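## Task

Carry the yellow bin and the blue bin, and no other bin, over the benches to the bench edge where the hook currently rests. Put the hook back in its current spot, lying flat on the bench with its handle sticking out past that edge. Every other object must finish on the same support it sits on now. Anything that stays in place only because a robot is holding it does not count. At the end, open the grippers and move the arms away.

## Robot and tools

SETUP. Four identical i2rt Big YAM arms, named arm1, arm2, arm3 and arm4, work around a set of benches. Each has six revolute joints, a two-finger gripper and a wrist camera (arm1_cam_wrist to arm4_cam_wrist). Two fixed room cameras, room_a and room_b, watch the scene. Reach is roughly 1.0 m from the joint-1 axis. Loose objects may occasionally be nudged by an outside disturbance.

FRAME. There is one shared scene frame with its origin on the floor and +z upward. The hand point is midway between the fingertips; the hand z axis runs along the fingers and the fingers open and close along hand y. Foot poses are not printed. Calibration (K, distortion, T_world_to_cam, pos_world) is given per camera in OpenCV convention; room cameras may be off by a couple of degrees and several millimetres, and wrist-camera poses inherit errors from reported joint angles.

execute_actions. Argument actions is a list holding either zero or one action. An action is an object keyed by arm name; each arm entry holds joints, a map of joint name to absolute target (never an offset). Names and ranges: joint1_rad -2.879 to 2.879 (base yaw, positive counter-clockwise seen from above, 0 faces the way the foot faces); joint2_rad 0 to 3.141 (shoulder, 0 has the upper arm pointing back roughly level, positive lifts it up then forward); joint3_rad 0 to 3.019 (elbow, 0 folded, positive opens); joint4_rad -1.692 to 1.57 (wrist pitch, positive tips fingers up); joint5_rad -1.57 to 1.57 (sideways wrist swing, positive to the arm's right); joint6_rad -2.094 to 2.094 (hand roll, positive clockwise viewed from behind); gripper_m 0 to 0.093, the fingertip gap in metres. Joint angles are radians in each arm's own joint space. All arms in one action start together and may finish at different moments; an action lasts at most 15 s. Joints or arms you omit may still be driving toward earlier targets. Any unknown key or out-of-range number rejects the entire call with no motion. Optional cameras lists which images to return (names above, or all; empty list for none). An empty actions list just reports state and pictures.

wait takes seconds (0 to 10) and commands nothing new. zoom_image takes camera and region [x0, y0, x1, y1] in pixels of that camera's latest full image, origin top-left, at most 504 by 504. finished_scene takes scene (1 or 2) and closes it permanently after the last command has been held; only call it once the goal holds with no arm supporting anything.

RESULTS. joint_positions gives current angles; tolerances for counting as reached are about 0.045, 0.14, 0.09, 0.055, 0.03, 0.035 rad for joints 1 to 6 and 0.003 m for the gripper. joint_status per commanded joint: off_target means it stopped short and may keep pushing; contact_stop or time_out means it now holds where it stopped, except a timed-out joint can keep a target (possibly clipped near its position) and keep straining, which on_its_own will list. In on_its_own, held at is the held target, not the actual angle. joint command not followed, usually with a cause line, means a self- or inter-arm collision check blocked that arm's joint targets (its gripper command still runs); such joints show not_followed and may be retried on later actions. The pictures line names the cameras in image order. A stop reported by one call cancels the remaining motion calls in the same reply.

HEAT. Holding loads warms motors even while you deliberate. MOTOR HOT appears at 85 C; at 100 C an OVER-TEMPERATURE FAULT drops that whole arm and its gripper, and unfinished keys read limit_stop_at_motor_heat; resend targets afterwards.

CAUTIONS. Arms keep pushing after contact and can push hard; to relieve a straining joint, command its reported position. A target very close to the current angle may produce no movement. Joint speeds differ, so the hand can sweep a wide path between postures. Never let two arms press together; the clearance check ignores fingers, gripper housings and wrist cameras and can react late. Do not drop, slam or shove objects, and keep everything on the benches and inside the work area, since knocking something off or onto the floor ends the scene. Lifted loads sag when holding. Faster robot motion is preferred.

Each tool is called after "Request:" as name([rows], argument=value, ...), one row to a line, values as JSON.

## Session

Request:
execute_actions(actions=[])

Scene clock: 0.00 s.
arm1.joint_positions: joint1_rad=+0.354 joint2_rad=+0.621 joint3_rad=+1.380 joint4_rad=-1.611 joint5_rad=-0.201 joint6_rad=-0.438 gripper_m=+0.095
arm1.joint_status: not commanded
arm1.hand: x=-0.5480 y=-1.0335 z=+1.2280 quat_wxyz=(-0.208, +0.860, -0.354, -0.303) (m; scene frame)
arm2.joint_positions: joint1_rad=-0.776 joint2_rad=+0.490 joint3_rad=+1.588 joint4_rad=-1.228 joint5_rad=+0.096 joint6_rad=-0.082 gripper_m=+0.094
arm2.joint_status: not commanded
arm2.hand: x=+0.5563 y=-1.0962 z=+1.4475 quat_wxyz=(-0.618, +0.325, -0.678, -0.229) (m; scene frame)
arm3.joint_positions: joint1_rad=-0.433 joint2_rad=+0.269 joint3_rad=+1.460 joint4_rad=-1.288 joint5_rad=-0.235 joint6_rad=+0.016 gripper_m=+0.094
arm3.joint_status: not commanded
arm3.hand: x=+0.5040 y=+1.1357 z=+1.4250 quat_wxyz=(-0.472, -0.547, -0.498, +0.480) (m; scene frame)
arm4.joint_positions: joint1_rad=+0.588 joint2_rad=+0.496 joint3_rad=+1.417 joint4_rad=-1.235 joint5_rad=+0.025 joint6_rad=+0.723 gripper_m=+0.094
arm4.joint_status: not commanded
arm4.hand: x=-0.3836 y=+1.0302 z=+1.3608 quat_wxyz=(-0.581, -0.627, -0.511, +0.093) (m; scene frame)
pictures: arm1_cam_wrist, arm2_cam_wrist, arm3_cam_wrist, arm4_cam_wrist, room_a, room_b
Images, in order (width x height): arm1_cam_wrist 896x504, arm2_cam_wrist 896x504, arm3_cam_wrist 896x504, arm4_cam_wrist 896x504, room_a 896x504, room_b 896x504.

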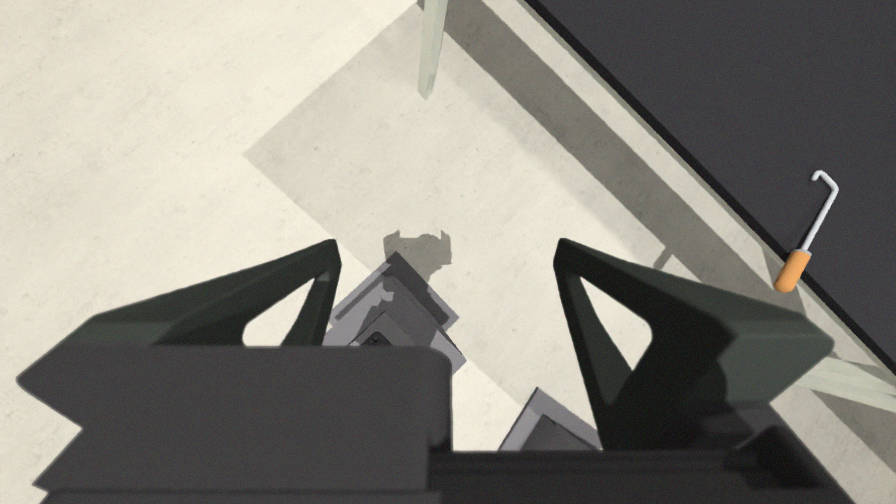

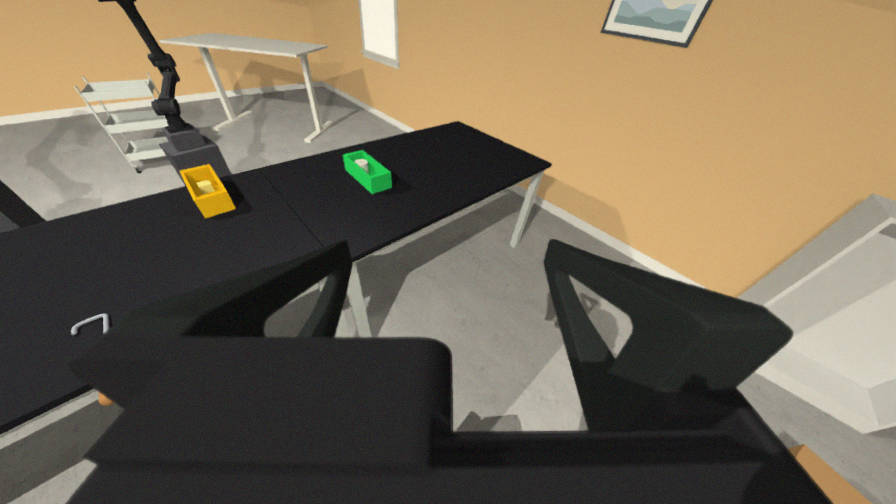

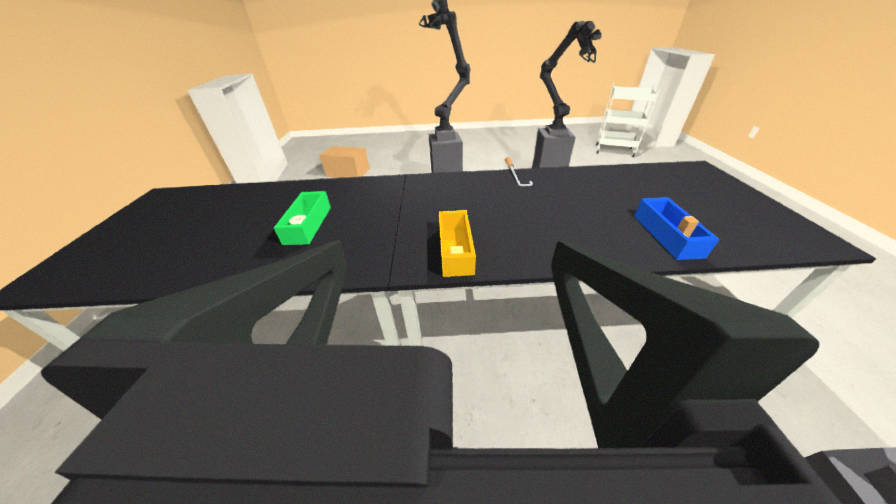

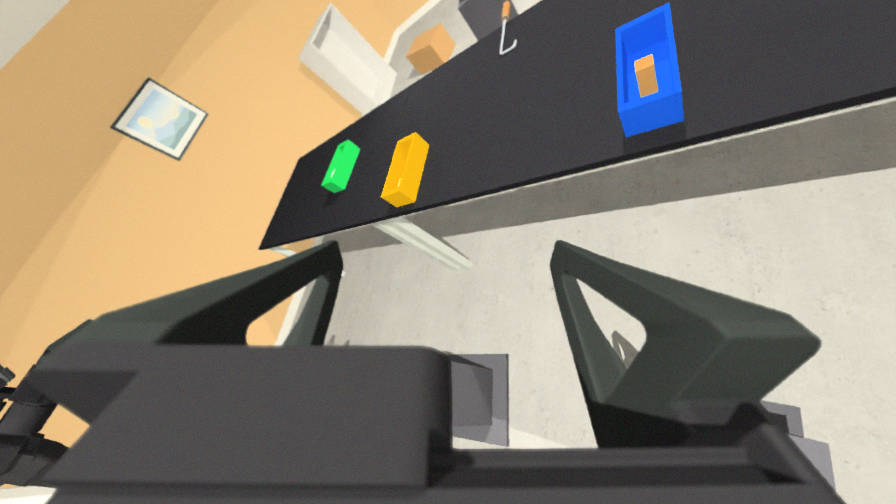

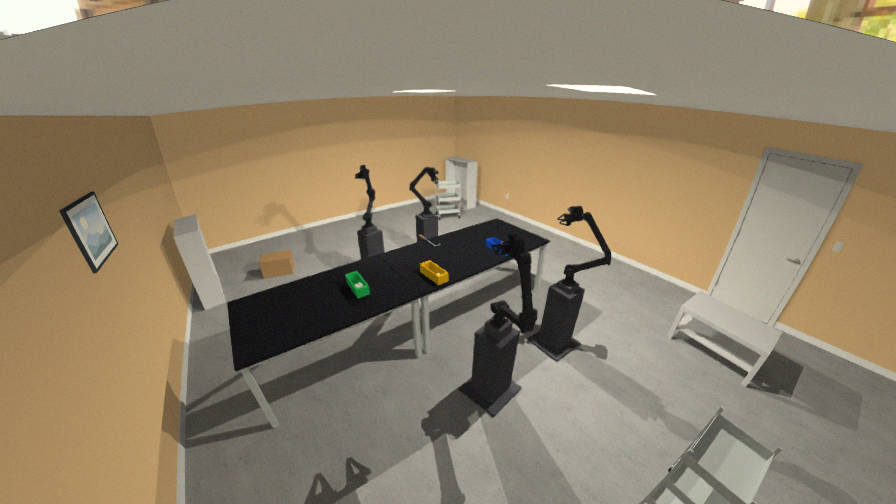

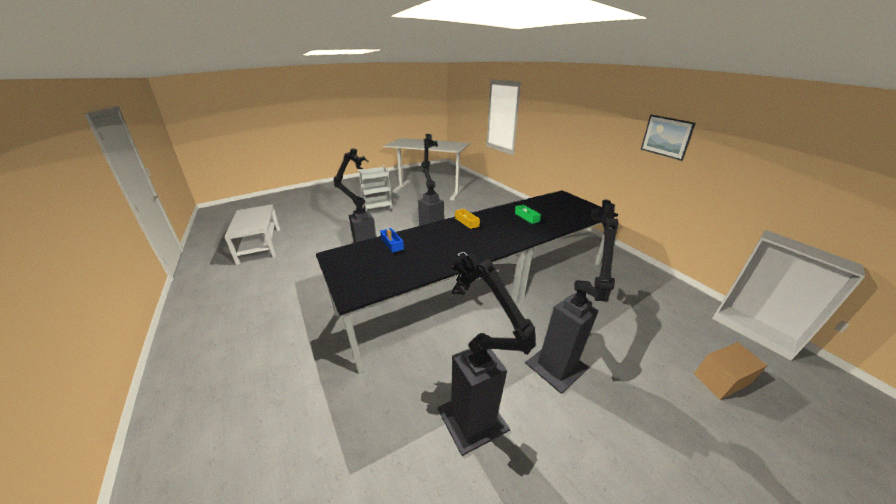

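Request:
zoom_image(camera="arm3_cam_wrist", region=[250, 100, 750, 300])

Request:
zoom_image(camera="room_a", region=[300, 150, 640, 420])

Request:
zoom_image(camera="room_b", region=[300, 120, 660, 460])

Request:
zoom_image(camera="arm1_cam_wrist", region=[700, 130, 896, 330])

Region (250, 100, 750, 300) of arm3_cam_wrist's 896x504 image, scaled by 1.008, with more detail than that image has; it fills the top 202 rows of this view, and the rest is white.

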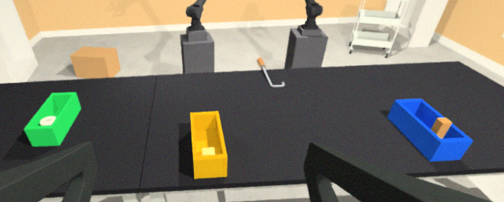

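Region (300, 150, 640, 420) of room_a's 896x504 image, scaled by 1.482, with more detail than that image has; it fills the top 400 rows of this view, and the rest is white.

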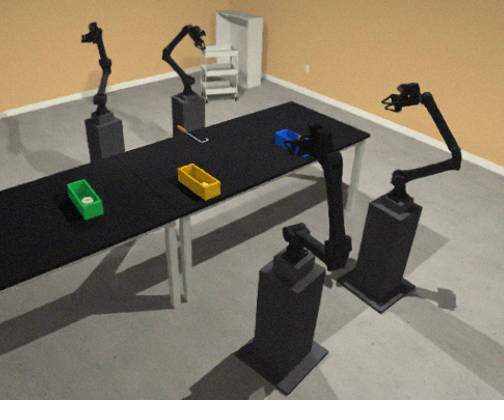

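Region (300, 120, 660, 460) of room_b's 896x504 image, scaled by 1.400, with more detail than that image has.

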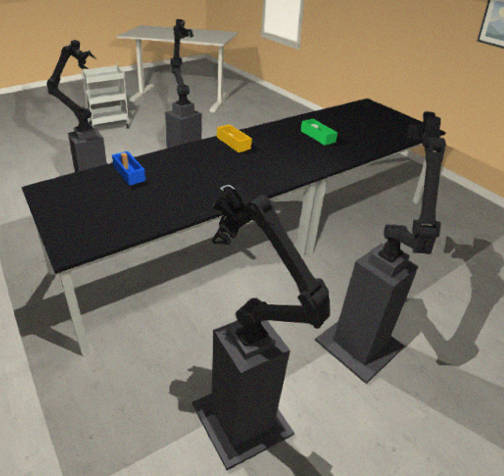

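Region (700, 130, 896, 330) of arm1_cam_wrist's 896x504 image, scaled by 2.520, with more detail than that image has; it fills the left 494 columns of this view, and the rest is white.

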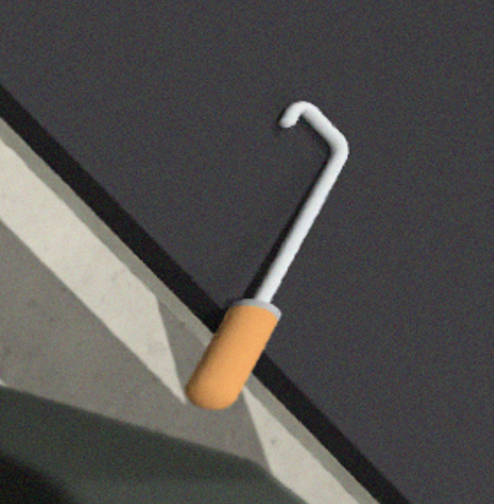

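Request:
execute_actions([
  {"arm1":{"joints":{"joint4_rad":-0.7}},"arm2":{"joints":{"joint3_rad":1.0}},"arm3":{"joints":{"joint2_rad":0.9}},"arm4":{"joints":{"joint1_rad":0.0}}},
], cameras=[])

Scene clock: 94.47 s.
arm1.joint_positions: joint1_rad=+0.354 joint2_rad=+0.621 joint3_rad=+1.380 joint4_rad=-0.721 joint5_rad=-0.201 joint6_rad=-0.438 gripper_m=+0.095
arm1.joint_status: all done
arm1.hand: x=-0.5692 y=-0.9555 z=+1.4204 quat_wxyz=(-0.503, +0.654, -0.220, -0.521) (m; scene frame)
arm2.joint_positions: joint1_rad=-0.776 joint2_rad=+0.493 joint3_rad=+1.000 joint4_rad=-1.228 joint5_rad=+0.096 joint6_rad=-0.082 gripper_m=+0.094
arm2.joint_status: all done
arm2.hand: x=+0.6187 y=-1.0169 z=+1.1636 quat_wxyz=(-0.394, +0.411, -0.813, -0.124) (m; scene frame)
arm3.joint_positions: joint1_rad=-0.433 joint2_rad=+0.902 joint3_rad=+1.454 joint4_rad=-1.288 joint5_rad=-0.235 joint6_rad=+0.016 gripper_m=+0.094
arm3.joint_status: all done
arm3.hand: x=+0.4210 y=+0.8601 z=+1.3052 quat_wxyz=(-0.328, -0.705, -0.574, +0.257) (m; scene frame)
arm4.joint_positions: joint1_rad=+0.011 joint2_rad=+0.496 joint3_rad=+1.417 joint4_rad=-1.235 joint5_rad=+0.025 joint6_rad=+0.723 gripper_m=+0.094
arm4.joint_status: all done
arm4.hand: x=-0.4866 y=+1.0058 z=+1.3595 quat_wxyz=(-0.528, -0.748, -0.313, +0.254) (m; scene frame)
pictures: none
No camera images: the call's "cameras" was empty. Leave "cameras" out to get every camera's image.

Request:
execute_actions([
  {"arm1":{"joints":{"joint1_rad":-0.64,"joint2_rad":1.7,"joint3_rad":1.15,"joint4_rad":0.3,"joint5_rad":-0.6,"joint6_rad":0}},"arm2":{"joints":{"joint5_rad":0.7}},"arm3":{"joints":{"joint1_rad":-0.155,"joint2_rad":1.7,"joint3_rad":1.05,"joint4_rad":0.3,"joint5_rad":0,"joint6_rad":0}},"arm4":{"joints":{"joint1_rad":0.12,"joint2_rad":1.7,"joint3_rad":1.09,"joint4_rad":0.3,"joint5_rad":0,"joint6_rad":0}}},
], cameras=["arm1_cam_wrist","arm3_cam_wrist","arm4_cam_wrist","room_b"])

Scene clock: 189.27 s.
arm1.joint_positions: joint1_rad=-0.648 joint2_rad=+1.684 joint3_rad=+1.155 joint4_rad=+0.279 joint5_rad=-0.597 joint6_rad=-0.008 gripper_m=+0.095
arm1.joint_status: all done
arm1.hand: x=-0.0918 y=-0.6387 z=+0.9946 quat_wxyz=(-0.441, +0.473, -0.612, -0.455) (m; scene frame)
arm2.joint_positions: joint1_rad=-0.776 joint2_rad=+0.493 joint3_rad=+1.000 joint4_rad=-1.228 joint5_rad=+0.696 joint6_rad=-0.082 gripper_m=+0.094
arm2.joint_status: all done
arm2.hand: x=+0.6738 y=-1.0982 z=+1.1893 quat_wxyz=(-0.478, +0.280, -0.822, +0.131) (m; scene frame)
arm3.joint_positions: joint1_rad=-0.155 joint2_rad=+1.701 joint3_rad=+1.022 joint4_rad=+0.269 joint5_rad=-0.002 joint6_rad=+0.015 gripper_m=+0.094
arm3.joint_status: all done
arm3.hand: x=+0.4729 y=+0.5401 z=+0.9561 quat_wxyz=(-0.388, -0.599, -0.583, +0.387) (m; scene frame)
arm4.joint_positions: joint1_rad=+0.111 joint2_rad=+1.702 joint3_rad=+1.095 joint4_rad=+0.281 joint5_rad=+0.004 joint6_rad=+0.010 gripper_m=+0.094
arm4.joint_status: all done
arm4.hand: x=-0.4249 y=+0.5099 z=+0.9590 quat_wxyz=(-0.429, -0.561, -0.590, +0.392) (m; scene frame)
pictures: arm1_cam_wrist, arm3_cam_wrist, arm4_cam_wrist, room_b
camera_calibration (this result's frames):
arm1_cam_wrist: T_world_to_cam=[[0.982933, -0.123774, -0.136099, 0.143913], [-0.183465, -0.714063, -0.675614, 0.204654], [-0.0135601, 0.689053, -0.724584, 1.28584], [0, 0, 0, 1]] pos_world=[-0.0864742, -0.72206, 1.08955]
arm3_cam_wrist: T_world_to_cam=[[-0.999776, 0.00293631, -0.0209524, 0.492795], [0.0135556, 0.849255, -0.527809, 0.0408003], [0.0162441, -0.527975, -0.849105, 1.21116], [0, 0, 0, 1]] pos_world=[0.472457, 0.603366, 1.06026]
arm4_cam_wrist: T_world_to_cam=[[-0.998444, -0.0549015, -0.00977916, -0.385512], [-0.0395087, 0.820173, -0.57075, 0.117749], [0.0393556, -0.569475, -0.821066, 1.2147], [0, 0, 0, 1]] pos_world=[-0.428065, 0.574003, 1.06079]
Images, in order (width x height): arm1_cam_wrist 896x504, arm3_cam_wrist 896x504, arm4_cam_wrist 896x504, room_b 896x504.

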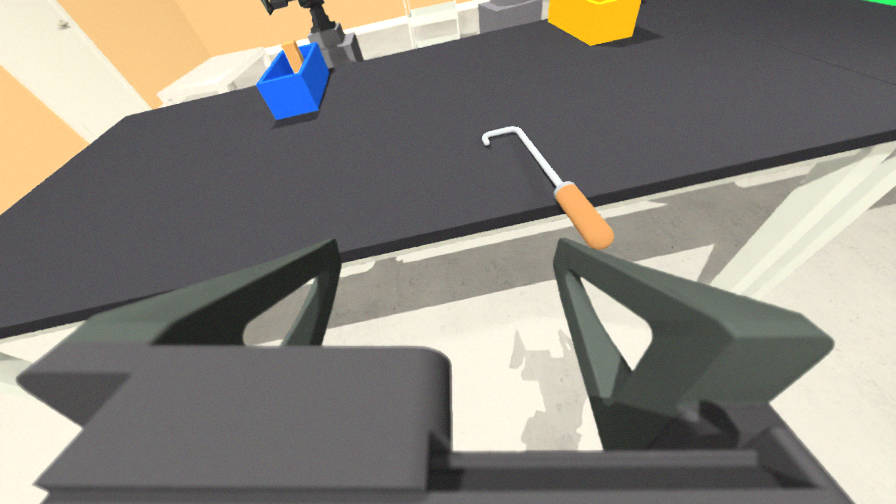

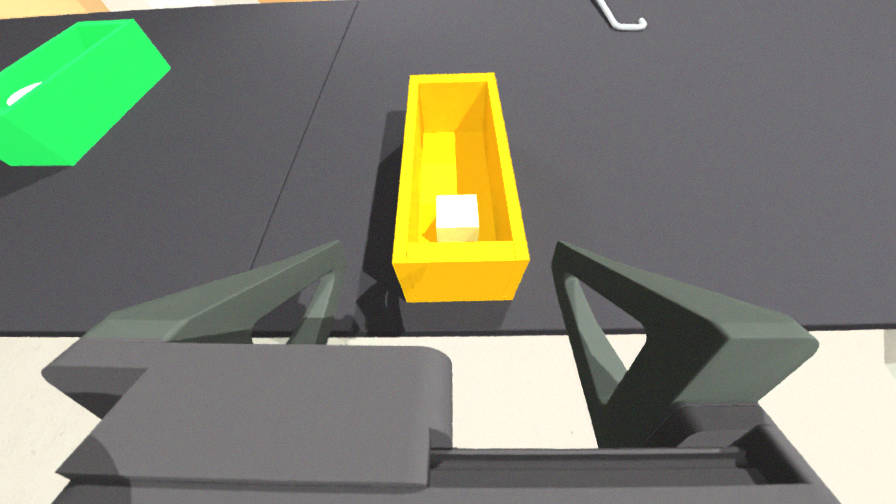

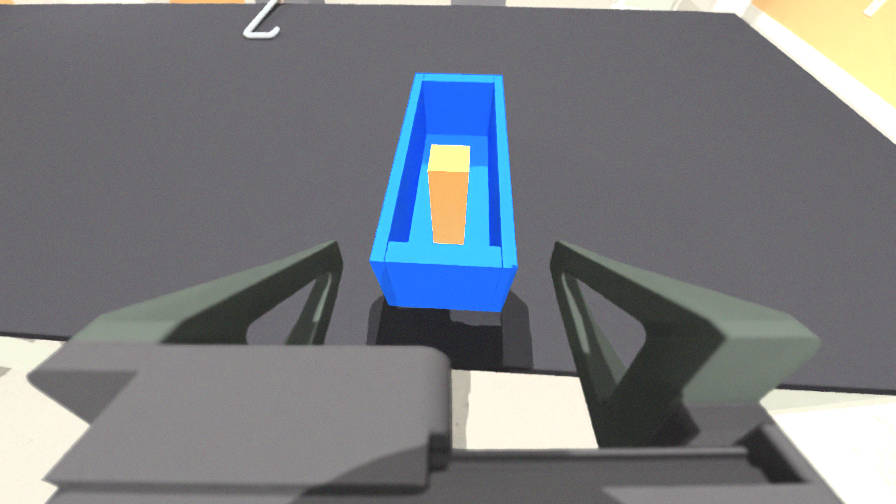

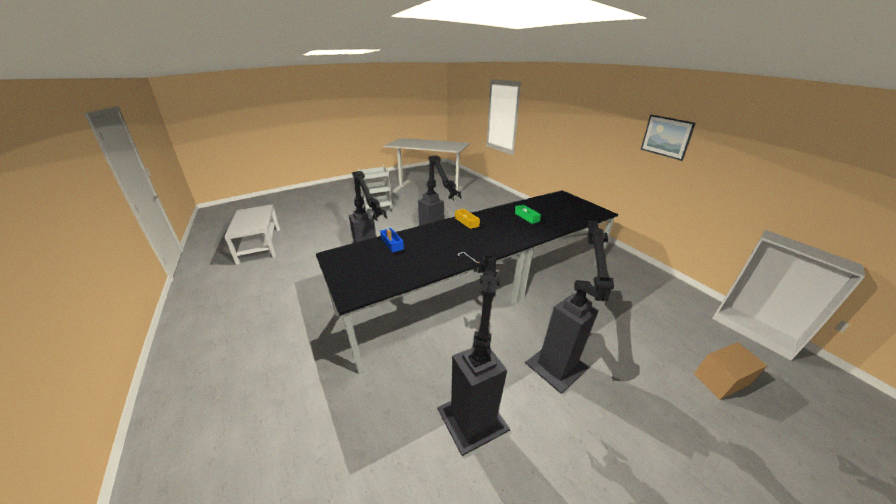

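Request:
execute_actions([
  {"arm1":{"joints":{"joint1_rad":-0.69,"joint2_rad":2.495,"joint3_rad":1.751,"joint4_rad":0.755,"joint5_rad":-0.508,"joint6_rad":0}},"arm3":{"joints":{"joint1_rad":-0.17,"joint2_rad":2.093,"joint3_rad":1.04,"joint4_rad":0.74,"gripper_m":0.06}},"arm4":{"joints":{"joint2_rad":2.033,"joint3_rad":1.074,"joint4_rad":0.62,"gripper_m":0.06}}},
], cameras=["arm1_cam_wrist","arm3_cam_wrist","arm4_cam_wrist","room_a"])

Scene clock: 256.13 s.
arm1.joint_positions: joint1_rad=-0.688 joint2_rad=+2.503 joint3_rad=+1.713 joint4_rad=+0.736 joint5_rad=-0.510 joint6_rad=-0.008 gripper_m=+0.095
arm1.joint_status: all done
arm1.hand: x=+0.0679 y=-0.5257 z=+0.7593 quat_wxyz=(-0.542, +0.433, -0.577, -0.431) (m; scene frame)
arm2.joint_positions: joint1_rad=-0.776 joint2_rad=+0.493 joint3_rad=+1.000 joint4_rad=-1.228 joint5_rad=+0.696 joint6_rad=-0.082 gripper_m=+0.094
arm2.joint_status: not commanded
arm2.hand: x=+0.6738 y=-1.0982 z=+1.1893 quat_wxyz=(-0.478, +0.280, -0.822, +0.131) (m; scene frame)
arm3.joint_positions: joint1_rad=-0.159 joint2_rad=+2.117 joint3_rad=+1.022 joint4_rad=+0.709 joint5_rad=-0.002 joint6_rad=+0.015 gripper_m=+0.060
arm3.joint_status: all done
arm3.hand: x=+0.4700 y=+0.5218 z=+0.7840 quat_wxyz=(-0.395, -0.595, -0.577, +0.395) (m; scene frame)
arm4.joint_positions: joint1_rad=+0.111 joint2_rad=+2.041 joint3_rad=+1.073 joint4_rad=+0.604 joint5_rad=+0.003 joint6_rad=+0.005 gripper_m=+0.060
arm4.joint_status: all done
arm4.hand: x=-0.4221 y=+0.4962 z=+0.7929 quat_wxyz=(-0.416, -0.567, -0.599, +0.382) (m; scene frame)
pictures: arm1_cam_wrist, arm3_cam_wrist, arm4_cam_wrist, room_a
camera_calibration (this result's frames):
arm1_cam_wrist: T_world_to_cam=[[0.97066, -0.239385, -0.0226748, -0.177148], [-0.164774, -0.593508, -0.78778, 0.3029], [0.175125, 0.768403, -0.615539, 0.985728], [0, 0, 0, 1]] pos_world=[0.049235, -0.620069, 0.841355]
arm3_cam_wrist: T_world_to_cam=[[-0.999767, 0.00621169, -0.0206764, 0.484372], [0.0165465, 0.835642, -0.549026, -0.0120526], [0.0138677, -0.54924, -0.83555, 1.05702], [0, 0, 0, 1]] pos_world=[0.469801, 0.587623, 0.886594]
arm4_cam_wrist: T_world_to_cam=[[-0.998351, -0.0572396, -0.00433157, -0.388177], [-0.0459176, 0.841601, -0.538145, -0.00488108], [0.0344487, -0.537059, -0.842841, 1.0696], [0, 0, 0, 1]] pos_world=[-0.424607, 0.556324, 0.897191]
Images, in order (width x height): arm1_cam_wrist 896x504, arm3_cam_wrist 896x504, arm4_cam_wrist 896x504, room_a 896x504.

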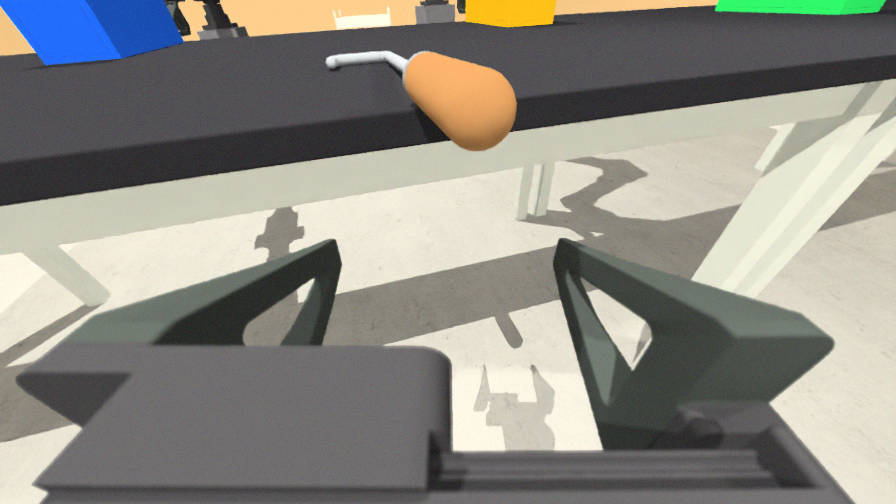

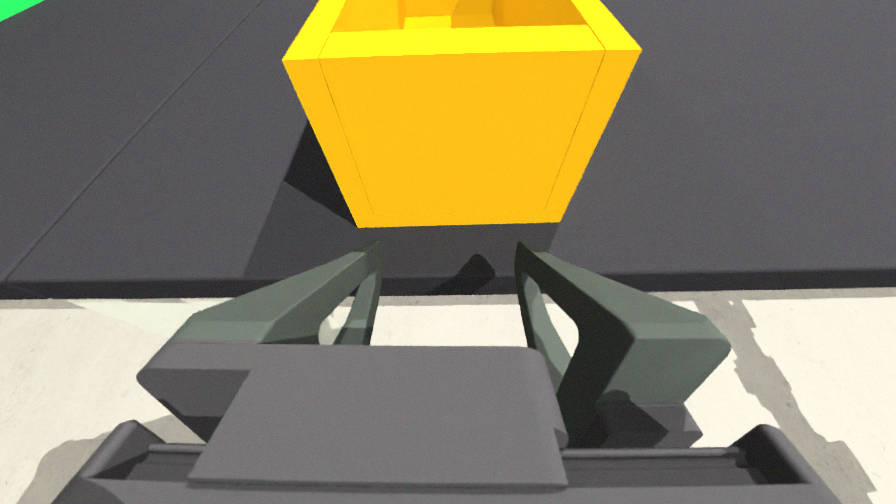

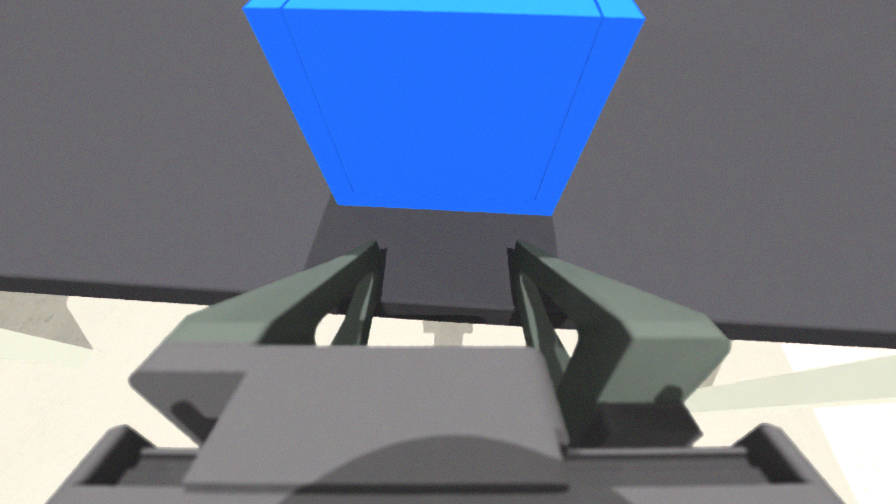

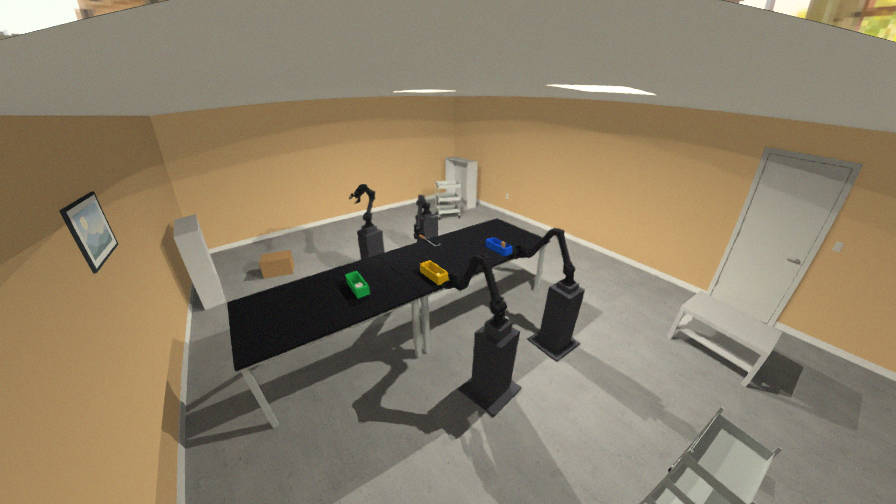

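Request:
execute_actions([
  {"arm1":{"joints":{"joint2_rad":2.44}},"arm2":{"joints":{"joint3_rad":2.2}},"arm3":{"joints":{"joint1_rad":-0.19,"joint3_rad":1.12}},"arm4":{"joints":{"joint3_rad":1.16}}},
], cameras=["arm1_cam_wrist","arm3_cam_wrist","arm4_cam_wrist"])

Scene clock: 305.67 s.
arm1.joint_positions: joint1_rad=-0.688 joint2_rad=+2.437 joint3_rad=+1.713 joint4_rad=+0.738 joint5_rad=-0.510 joint6_rad=-0.008 gripper_m=+0.095
arm1.joint_status: all done
arm1.hand: x=+0.0722 y=-0.5222 z=+0.8152 quat_wxyz=(-0.566, +0.430, -0.553, -0.435) (m; scene frame)
arm2.joint_positions: joint1_rad=-0.776 joint2_rad=+0.490 joint3_rad=+2.202 joint4_rad=-1.228 joint5_rad=+0.697 joint6_rad=-0.082 gripper_m=+0.094
arm2.joint_status: all done
arm2.hand: x=+0.4505 y=-1.3804 z=+1.6138 quat_wxyz=(-0.808, -0.029, -0.567, -0.158) (m; scene frame)
arm3.joint_positions: joint1_rad=-0.184 joint2_rad=+2.115 joint3_rad=+1.090 joint4_rad=+0.713 joint5_rad=-0.002 joint6_rad=+0.015 gripper_m=+0.060
arm3.joint_status: all done
arm3.hand: x=+0.4517 y=+0.4935 z=+0.8140 quat_wxyz=(-0.411, -0.587, -0.556, +0.421) (m; scene frame)
arm4.joint_positions: joint1_rad=+0.111 joint2_rad=+2.036 joint3_rad=+1.125 joint4_rad=+0.604 joint5_rad=+0.003 joint6_rad=+0.005 gripper_m=+0.060
arm4.joint_status: all done
arm4.hand: x=-0.4209 y=+0.4753 z=+0.8204 quat_wxyz=(-0.434, -0.556, -0.587, +0.398) (m; scene frame)
pictures: arm1_cam_wrist, arm3_cam_wrist, arm4_cam_wrist
camera_calibration (this result's frames):
arm1_cam_wrist: T_world_to_cam=[[0.970741, -0.239855, 0.0114377, -0.207255], [-0.127117, -0.553712, -0.822949, 0.396541], [0.203721, 0.797416, -0.568001, 0.991017], [0, 0, 0, 1]] pos_world=[0.049707, -0.620395, 0.891601]
arm3_cam_wrist: T_world_to_cam=[[-0.999357, 0.0298705, -0.0198151, 0.454301], [0.0357614, 0.793038, -0.608122, 0.0887245], [-0.00245082, -0.60844, -0.793596, 1.06922], [0, 0, 0, 1]] pos_world=[0.453457, 0.566626, 0.911489]
arm4_cam_wrist: T_world_to_cam=[[-0.998368, -0.0568872, -0.00509766, -0.387627], [-0.0431249, 0.809331, -0.585767, 0.0831399], [0.0374483, -0.584591, -0.810463, 1.07878], [0, 0, 0, 1]] pos_world=[-0.423807, 0.541304, 0.921033]
Images, in order (width x height): arm1_cam_wrist 896x504, arm3_cam_wrist 896x504, arm4_cam_wrist 896x504.

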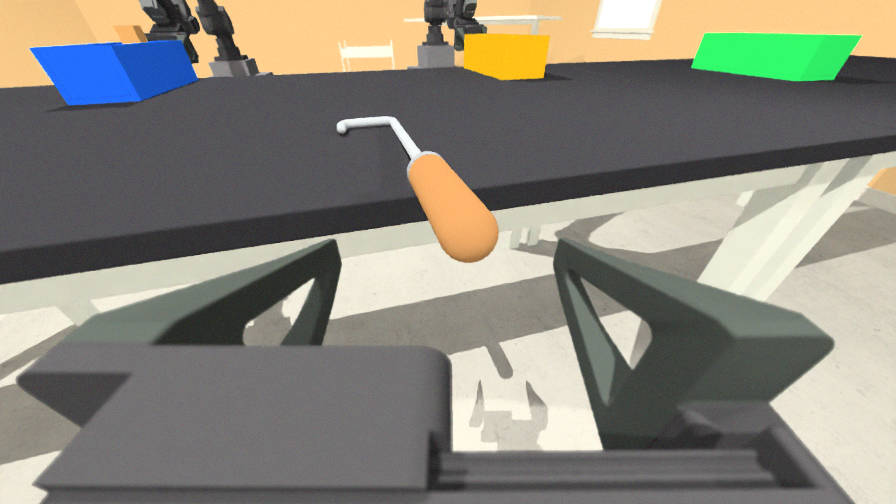

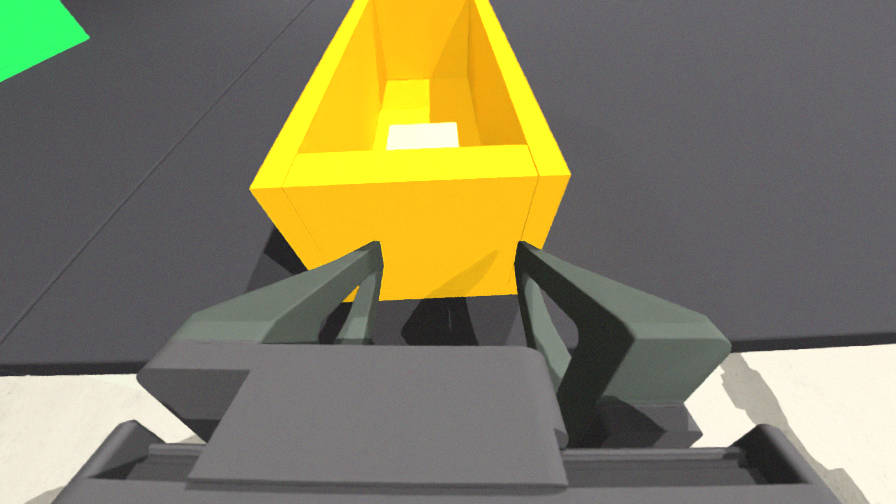

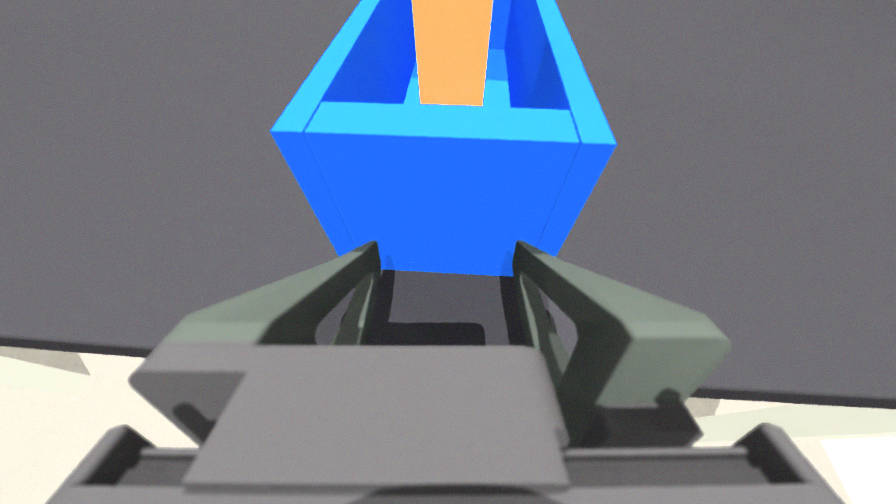

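Request:
execute_actions([
  {"arm1":{"joints":{"joint1_rad":-0.655,"joint2_rad":2.54,"joint3_rad":1.97,"joint4_rad":0.62,"joint5_rad":-0.476}},"arm2":{"joints":{"joint2_rad":1.0,"joint4_rad":-0.6}},"arm3":{"joints":{"joint1_rad":-0.155,"joint2_rad":2.225,"joint3_rad":1.33,"joint4_rad":0.68}},"arm4":{"joints":{"joint2_rad":2.14,"joint3_rad":1.36,"joint4_rad":0.55}}},
], cameras=["arm1_cam_wrist","arm3_cam_wrist","arm4_cam_wrist"])

Scene clock: 348.23 s.
arm1.joint_positions: joint1_rad=-0.656 joint2_rad=+2.502 joint3_rad=+1.928 joint4_rad=+0.636 joint5_rad=-0.478 joint6_rad=-0.008 gripper_m=+0.095
arm1.joint_status: all done
arm1.hand: x=+0.0864 y=-0.4726 z=+0.8495 quat_wxyz=(-0.582, +0.426, -0.537, -0.438) (m; scene frame)
arm2.joint_positions: joint1_rad=-0.776 joint2_rad=+0.992 joint3_rad=+2.196 joint4_rad=-0.615 joint5_rad=+0.699 joint6_rad=-0.082 gripper_m=+0.094
arm2.joint_status: all done
arm2.hand: x=+0.6575 y=-1.1208 z=+1.7258 quat_wxyz=(-0.824, -0.058, -0.534, -0.181) (m; scene frame)
arm3.joint_positions: joint1_rad=-0.162 joint2_rad=+2.219 joint3_rad=+1.285 joint4_rad=+0.696 joint5_rad=-0.001 joint6_rad=+0.013 gripper_m=+0.060
arm3.joint_status: all done
arm3.hand: x=+0.4653 y=+0.4305 z=+0.8231 quat_wxyz=(-0.435, -0.565, -0.546, +0.439) (m; scene frame)
arm4.joint_positions: joint1_rad=+0.111 joint2_rad=+2.136 joint3_rad=+1.314 joint4_rad=+0.559 joint5_rad=+0.003 joint6_rad=+0.005 gripper_m=+0.060
arm4.joint_status: all done
arm4.hand: x=-0.4169 y=+0.4168 z=+0.8280 quat_wxyz=(-0.446, -0.547, -0.578, +0.410) (m; scene frame)
pictures: arm1_cam_wrist, arm3_cam_wrist, arm4_cam_wrist
camera_calibration (this result's frames):
arm1_cam_wrist: T_world_to_cam=[[0.970098, -0.24041, 0.0333446, -0.228358], [-0.100831, -0.52416, -0.84563, 0.48499], [0.220776, 0.816982, -0.532728, 0.94586], [0, 0, 0, 1]] pos_world=[0.0616088, -0.573438, 0.921622]
arm3_cam_wrist: T_world_to_cam=[[-0.999817, 0.00788082, -0.0174124, 0.477653], [0.0174711, 0.746253, -0.665433, 0.219632], [0.00774993, -0.665615, -0.746255, 1.0191], [0, 0, 0, 1]] pos_world=[0.465831, 0.510661, 0.914974]
arm4_cam_wrist: T_world_to_cam=[[-0.998378, -0.0566486, -0.00569401, -0.386491], [-0.0408848, 0.78295, -0.62074, 0.175982], [0.0396222, -0.6195, -0.783996, 1.04411], [0, 0, 0, 1]] pos_world=[-0.420039, 0.487149, 0.925618]
Images, in order (width x height): arm1_cam_wrist 896x504, arm3_cam_wrist 896x504, arm4_cam_wrist 896x504.

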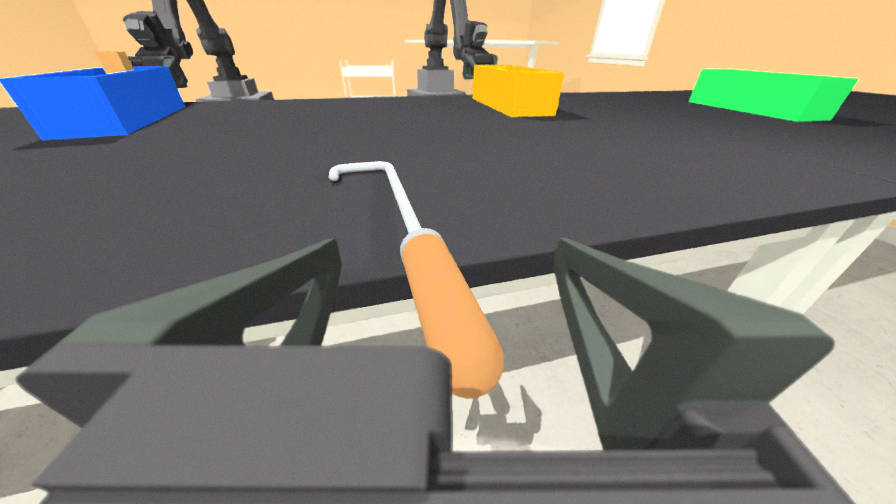

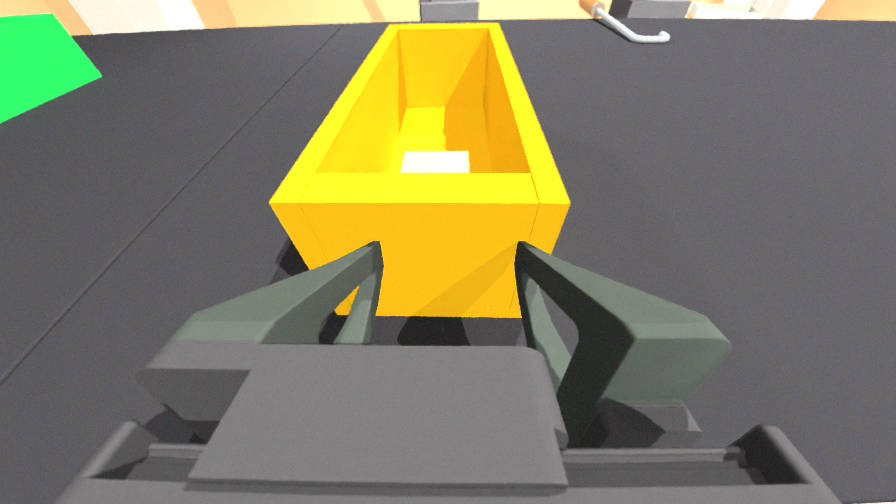

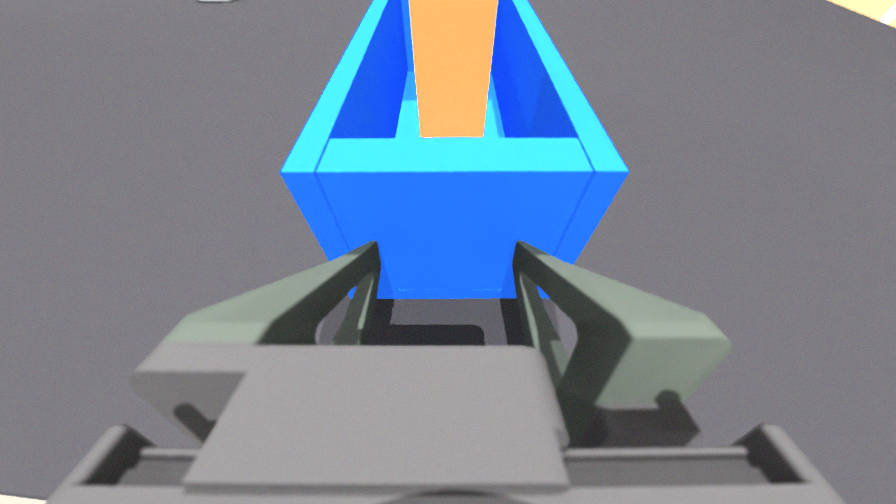

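Request:
execute_actions([
  {"arm1":{"joints":{"joint1_rad":-0.622,"joint2_rad":2.68,"joint3_rad":2.22,"joint4_rad":0.455,"joint5_rad":-0.44}},"arm3":{"joints":{"joint2_rad":2.40,"joint3_rad":1.60,"joint4_rad":0.61}},"arm4":{"joints":{"joint2_rad":2.29,"joint3_rad":1.625,"joint4_rad":0.47}}},
], cameras=["arm1_cam_wrist","arm3_cam_wrist","arm4_cam_wrist"])

Scene clock: 371.00 s.
arm1.joint_positions: joint1_rad=-0.623 joint2_rad=+2.656 joint3_rad=+2.170 joint4_rad=+0.468 joint5_rad=-0.443 joint6_rad=-0.006 gripper_m=+0.095
arm1.joint_status: all done
arm1.hand: x=+0.0927 y=-0.4252 z=+0.8065 quat_wxyz=(-0.555, +0.431, -0.565, -0.433) (m; scene frame)
arm2.joint_positions: joint1_rad=-0.776 joint2_rad=+0.992 joint3_rad=+2.196 joint4_rad=-0.615 joint5_rad=+0.699 joint6_rad=-0.082 gripper_m=+0.094
arm2.joint_status: not commanded
arm2.hand: x=+0.6575 y=-1.1208 z=+1.7258 quat_wxyz=(-0.824, -0.058, -0.534, -0.181) (m; scene frame)
arm3.joint_positions: joint1_rad=-0.162 joint2_rad=+2.403 joint3_rad=+1.548 joint4_rad=+0.623 joint5_rad=-0.001 joint6_rad=+0.013 gripper_m=+0.060
arm3.joint_status: all done
arm3.hand: x=+0.4638 y=+0.3634 z=+0.7882 quat_wxyz=(-0.438, -0.563, -0.545, +0.441) (m; scene frame)
arm4.joint_positions: joint1_rad=+0.111 joint2_rad=+2.290 joint3_rad=+1.574 joint4_rad=+0.477 joint5_rad=+0.003 joint6_rad=+0.005 gripper_m=+0.060
arm4.joint_status: all done
arm4.hand: x=-0.4119 y=+0.3471 z=+0.8190 quat_wxyz=(-0.453, -0.542, -0.572, +0.416) (m; scene frame)
pictures: arm1_cam_wrist, arm3_cam_wrist, arm4_cam_wrist
camera_calibration (this result's frames):
arm1_cam_wrist: T_world_to_cam=[[0.970536, -0.24091, -0.00466441, -0.191277], [-0.146059, -0.572798, -0.806578, 0.426104], [0.191641, 0.783495, -0.591109, 0.918373], [0, 0, 0, 1]] pos_world=[0.0718794, -0.521549, 0.885653]
arm3_cam_wrist: T_world_to_cam=[[-0.99982, 0.00774404, -0.0173092, 0.47609], [0.017359, 0.741156, -0.671108, 0.252851], [0.00763174, -0.671288, -0.741157, 0.946419], [0, 0, 0, 1]] pos_world=[0.464392, 0.444231, 0.879376]
arm4_cam_wrist: T_world_to_cam=[[-0.998383, -0.0565308, -0.00601971, -0.385262], [-0.0396381, 0.768098, -0.639104, 0.245865], [0.0407528, -0.637831, -0.769097, 0.988282], [0, 0, 0, 1]] pos_world=[-0.415169, 0.41973, 0.914899]
Images, in order (width x height): arm1_cam_wrist 896x504, arm3_cam_wrist 896x504, arm4_cam_wrist 896x504.

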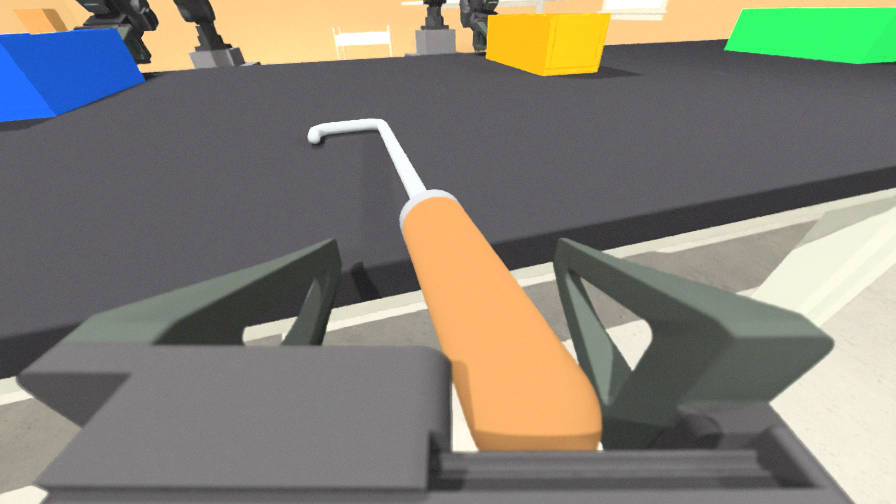

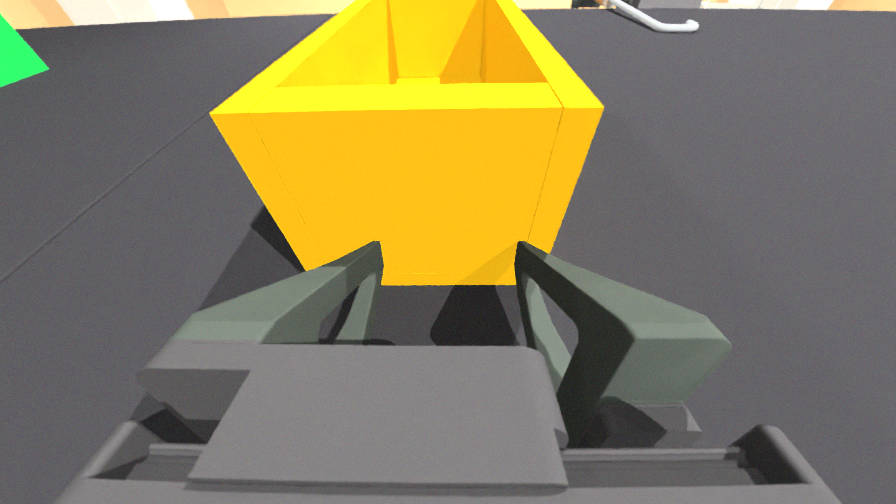

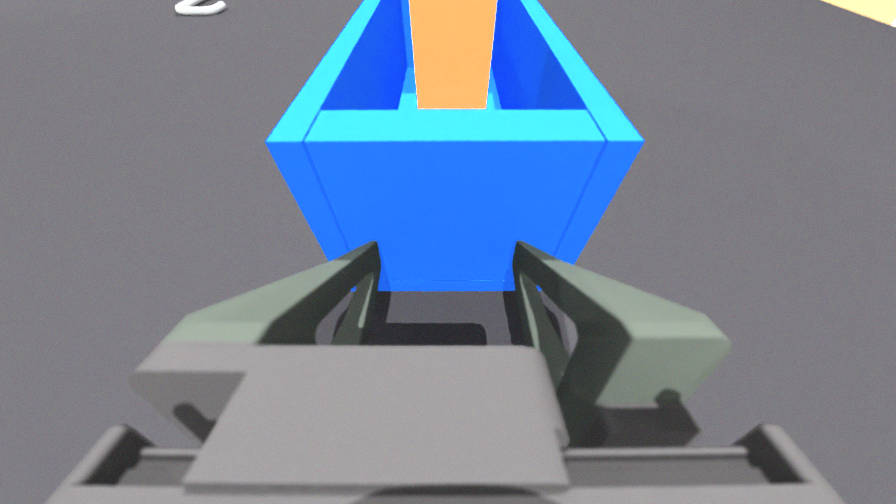

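Request:
execute_actions([
  {"arm1":{"joints":{"gripper_m":0.01}},"arm3":{"joints":{"joint2_rad":2.52,"joint3_rad":1.88,"joint4_rad":0.555}},"arm4":{"joints":{"joint2_rad":2.44,"joint3_rad":1.91,"joint4_rad":0.395}}},
], cameras=["arm1_cam_wrist","arm3_cam_wrist","arm4_cam_wrist"])

Scene clock: 384.27 s.
arm1.joint_positions: joint1_rad=-0.619 joint2_rad=+2.656 joint3_rad=+2.173 joint4_rad=+0.467 joint5_rad=-0.434 joint6_rad=-0.006 gripper_m=+0.031
arm1.joint_status: gripper_m off_target (ended at +0.031, target +0.010)
arm1.hand: x=+0.0913 y=-0.4228 z=+0.8081 quat_wxyz=(-0.556, +0.429, -0.565, -0.432) (m; scene frame)
arm2.joint_positions: joint1_rad=-0.776 joint2_rad=+0.992 joint3_rad=+2.196 joint4_rad=-0.615 joint5_rad=+0.699 joint6_rad=-0.082 gripper_m=+0.094
arm2.joint_status: not commanded
arm2.hand: x=+0.6575 y=-1.1208 z=+1.7258 quat_wxyz=(-0.824, -0.058, -0.534, -0.181) (m; scene frame)
arm3.joint_positions: joint1_rad=-0.162 joint2_rad=+2.521 joint3_rad=+1.832 joint4_rad=+0.568 joint5_rad=-0.001 joint6_rad=+0.013 gripper_m=+0.060
arm3.joint_status: all done
arm3.hand: x=+0.4623 y=+0.2929 z=+0.8197 quat_wxyz=(-0.467, -0.538, -0.520, +0.471) (m; scene frame)
arm4.joint_positions: joint1_rad=+0.111 joint2_rad=+2.437 joint3_rad=+1.857 joint4_rad=+0.401 joint5_rad=+0.003 joint6_rad=+0.005 gripper_m=+0.060
arm4.joint_status: all done
arm4.hand: x=-0.4073 y=+0.2810 z=+0.8276 quat_wxyz=(-0.470, -0.529, -0.558, +0.432) (m; scene frame)
pictures: arm1_cam_wrist, arm3_cam_wrist, arm4_cam_wrist
camera_calibration (this result's frames):
arm1_cam_wrist: T_world_to_cam=[[0.969419, -0.245372, -0.00432523, -0.191353], [-0.148043, -0.570651, -0.807738, 0.430548], [0.195728, 0.783677, -0.589526, 0.916153], [0, 0, 0, 1]] pos_world=[0.0699239, -0.519229, 0.887038]
arm3_cam_wrist: T_world_to_cam=[[-0.999859, 0.00587221, -0.0157166, 0.474957], [0.0156554, 0.663407, -0.748095, 0.413003], [0.00603357, -0.748235, -0.663406, 0.882047], [0, 0, 0, 1]] pos_world=[0.463102, 0.383201, 0.901585]
arm4_cam_wrist: T_world_to_cam=[[-0.998392, -0.0562658, -0.00686145, -0.383768], [-0.0363435, 0.728331, -0.684261, 0.352289], [0.0434979, -0.682912, -0.729205, 0.933312], [0, 0, 0, 1]] pos_world=[-0.410945, 0.359194, 0.919001]
Images, in order (width x height): arm1_cam_wrist 896x504, arm3_cam_wrist 896x504, arm4_cam_wrist 896x504.

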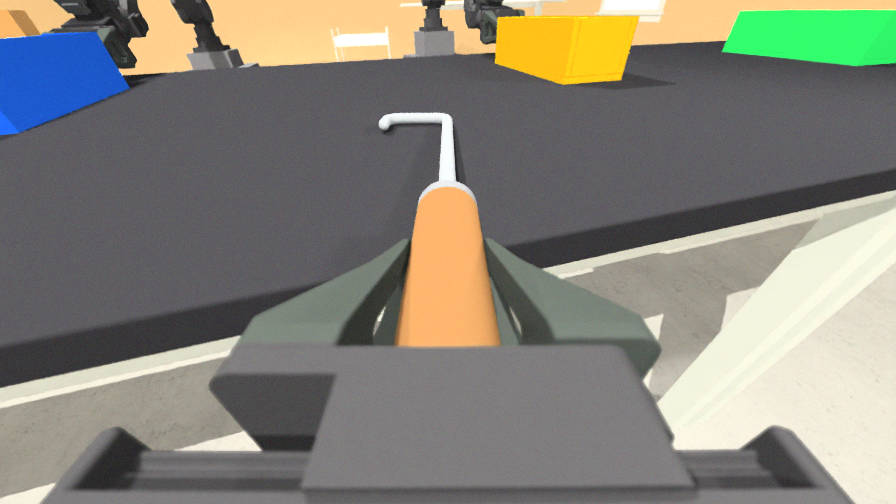

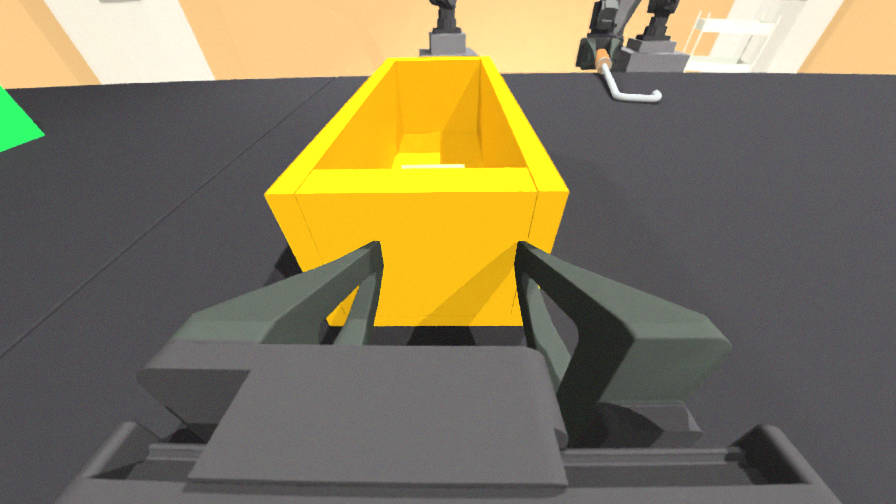

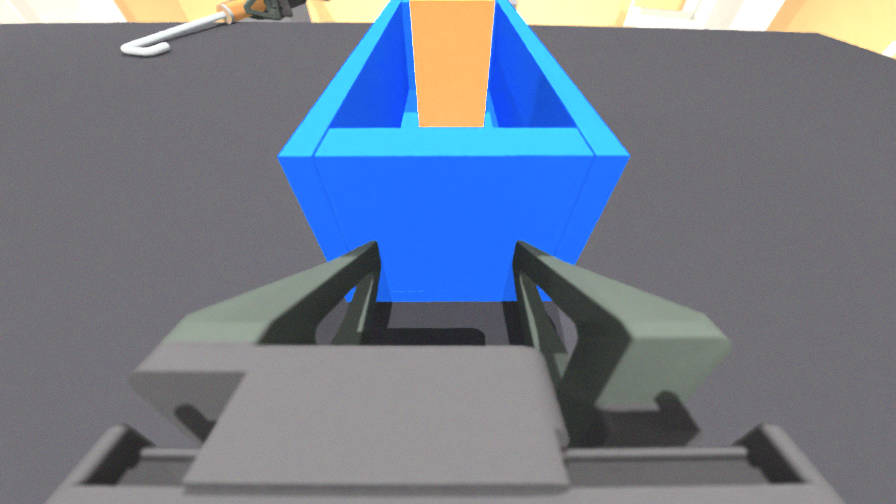

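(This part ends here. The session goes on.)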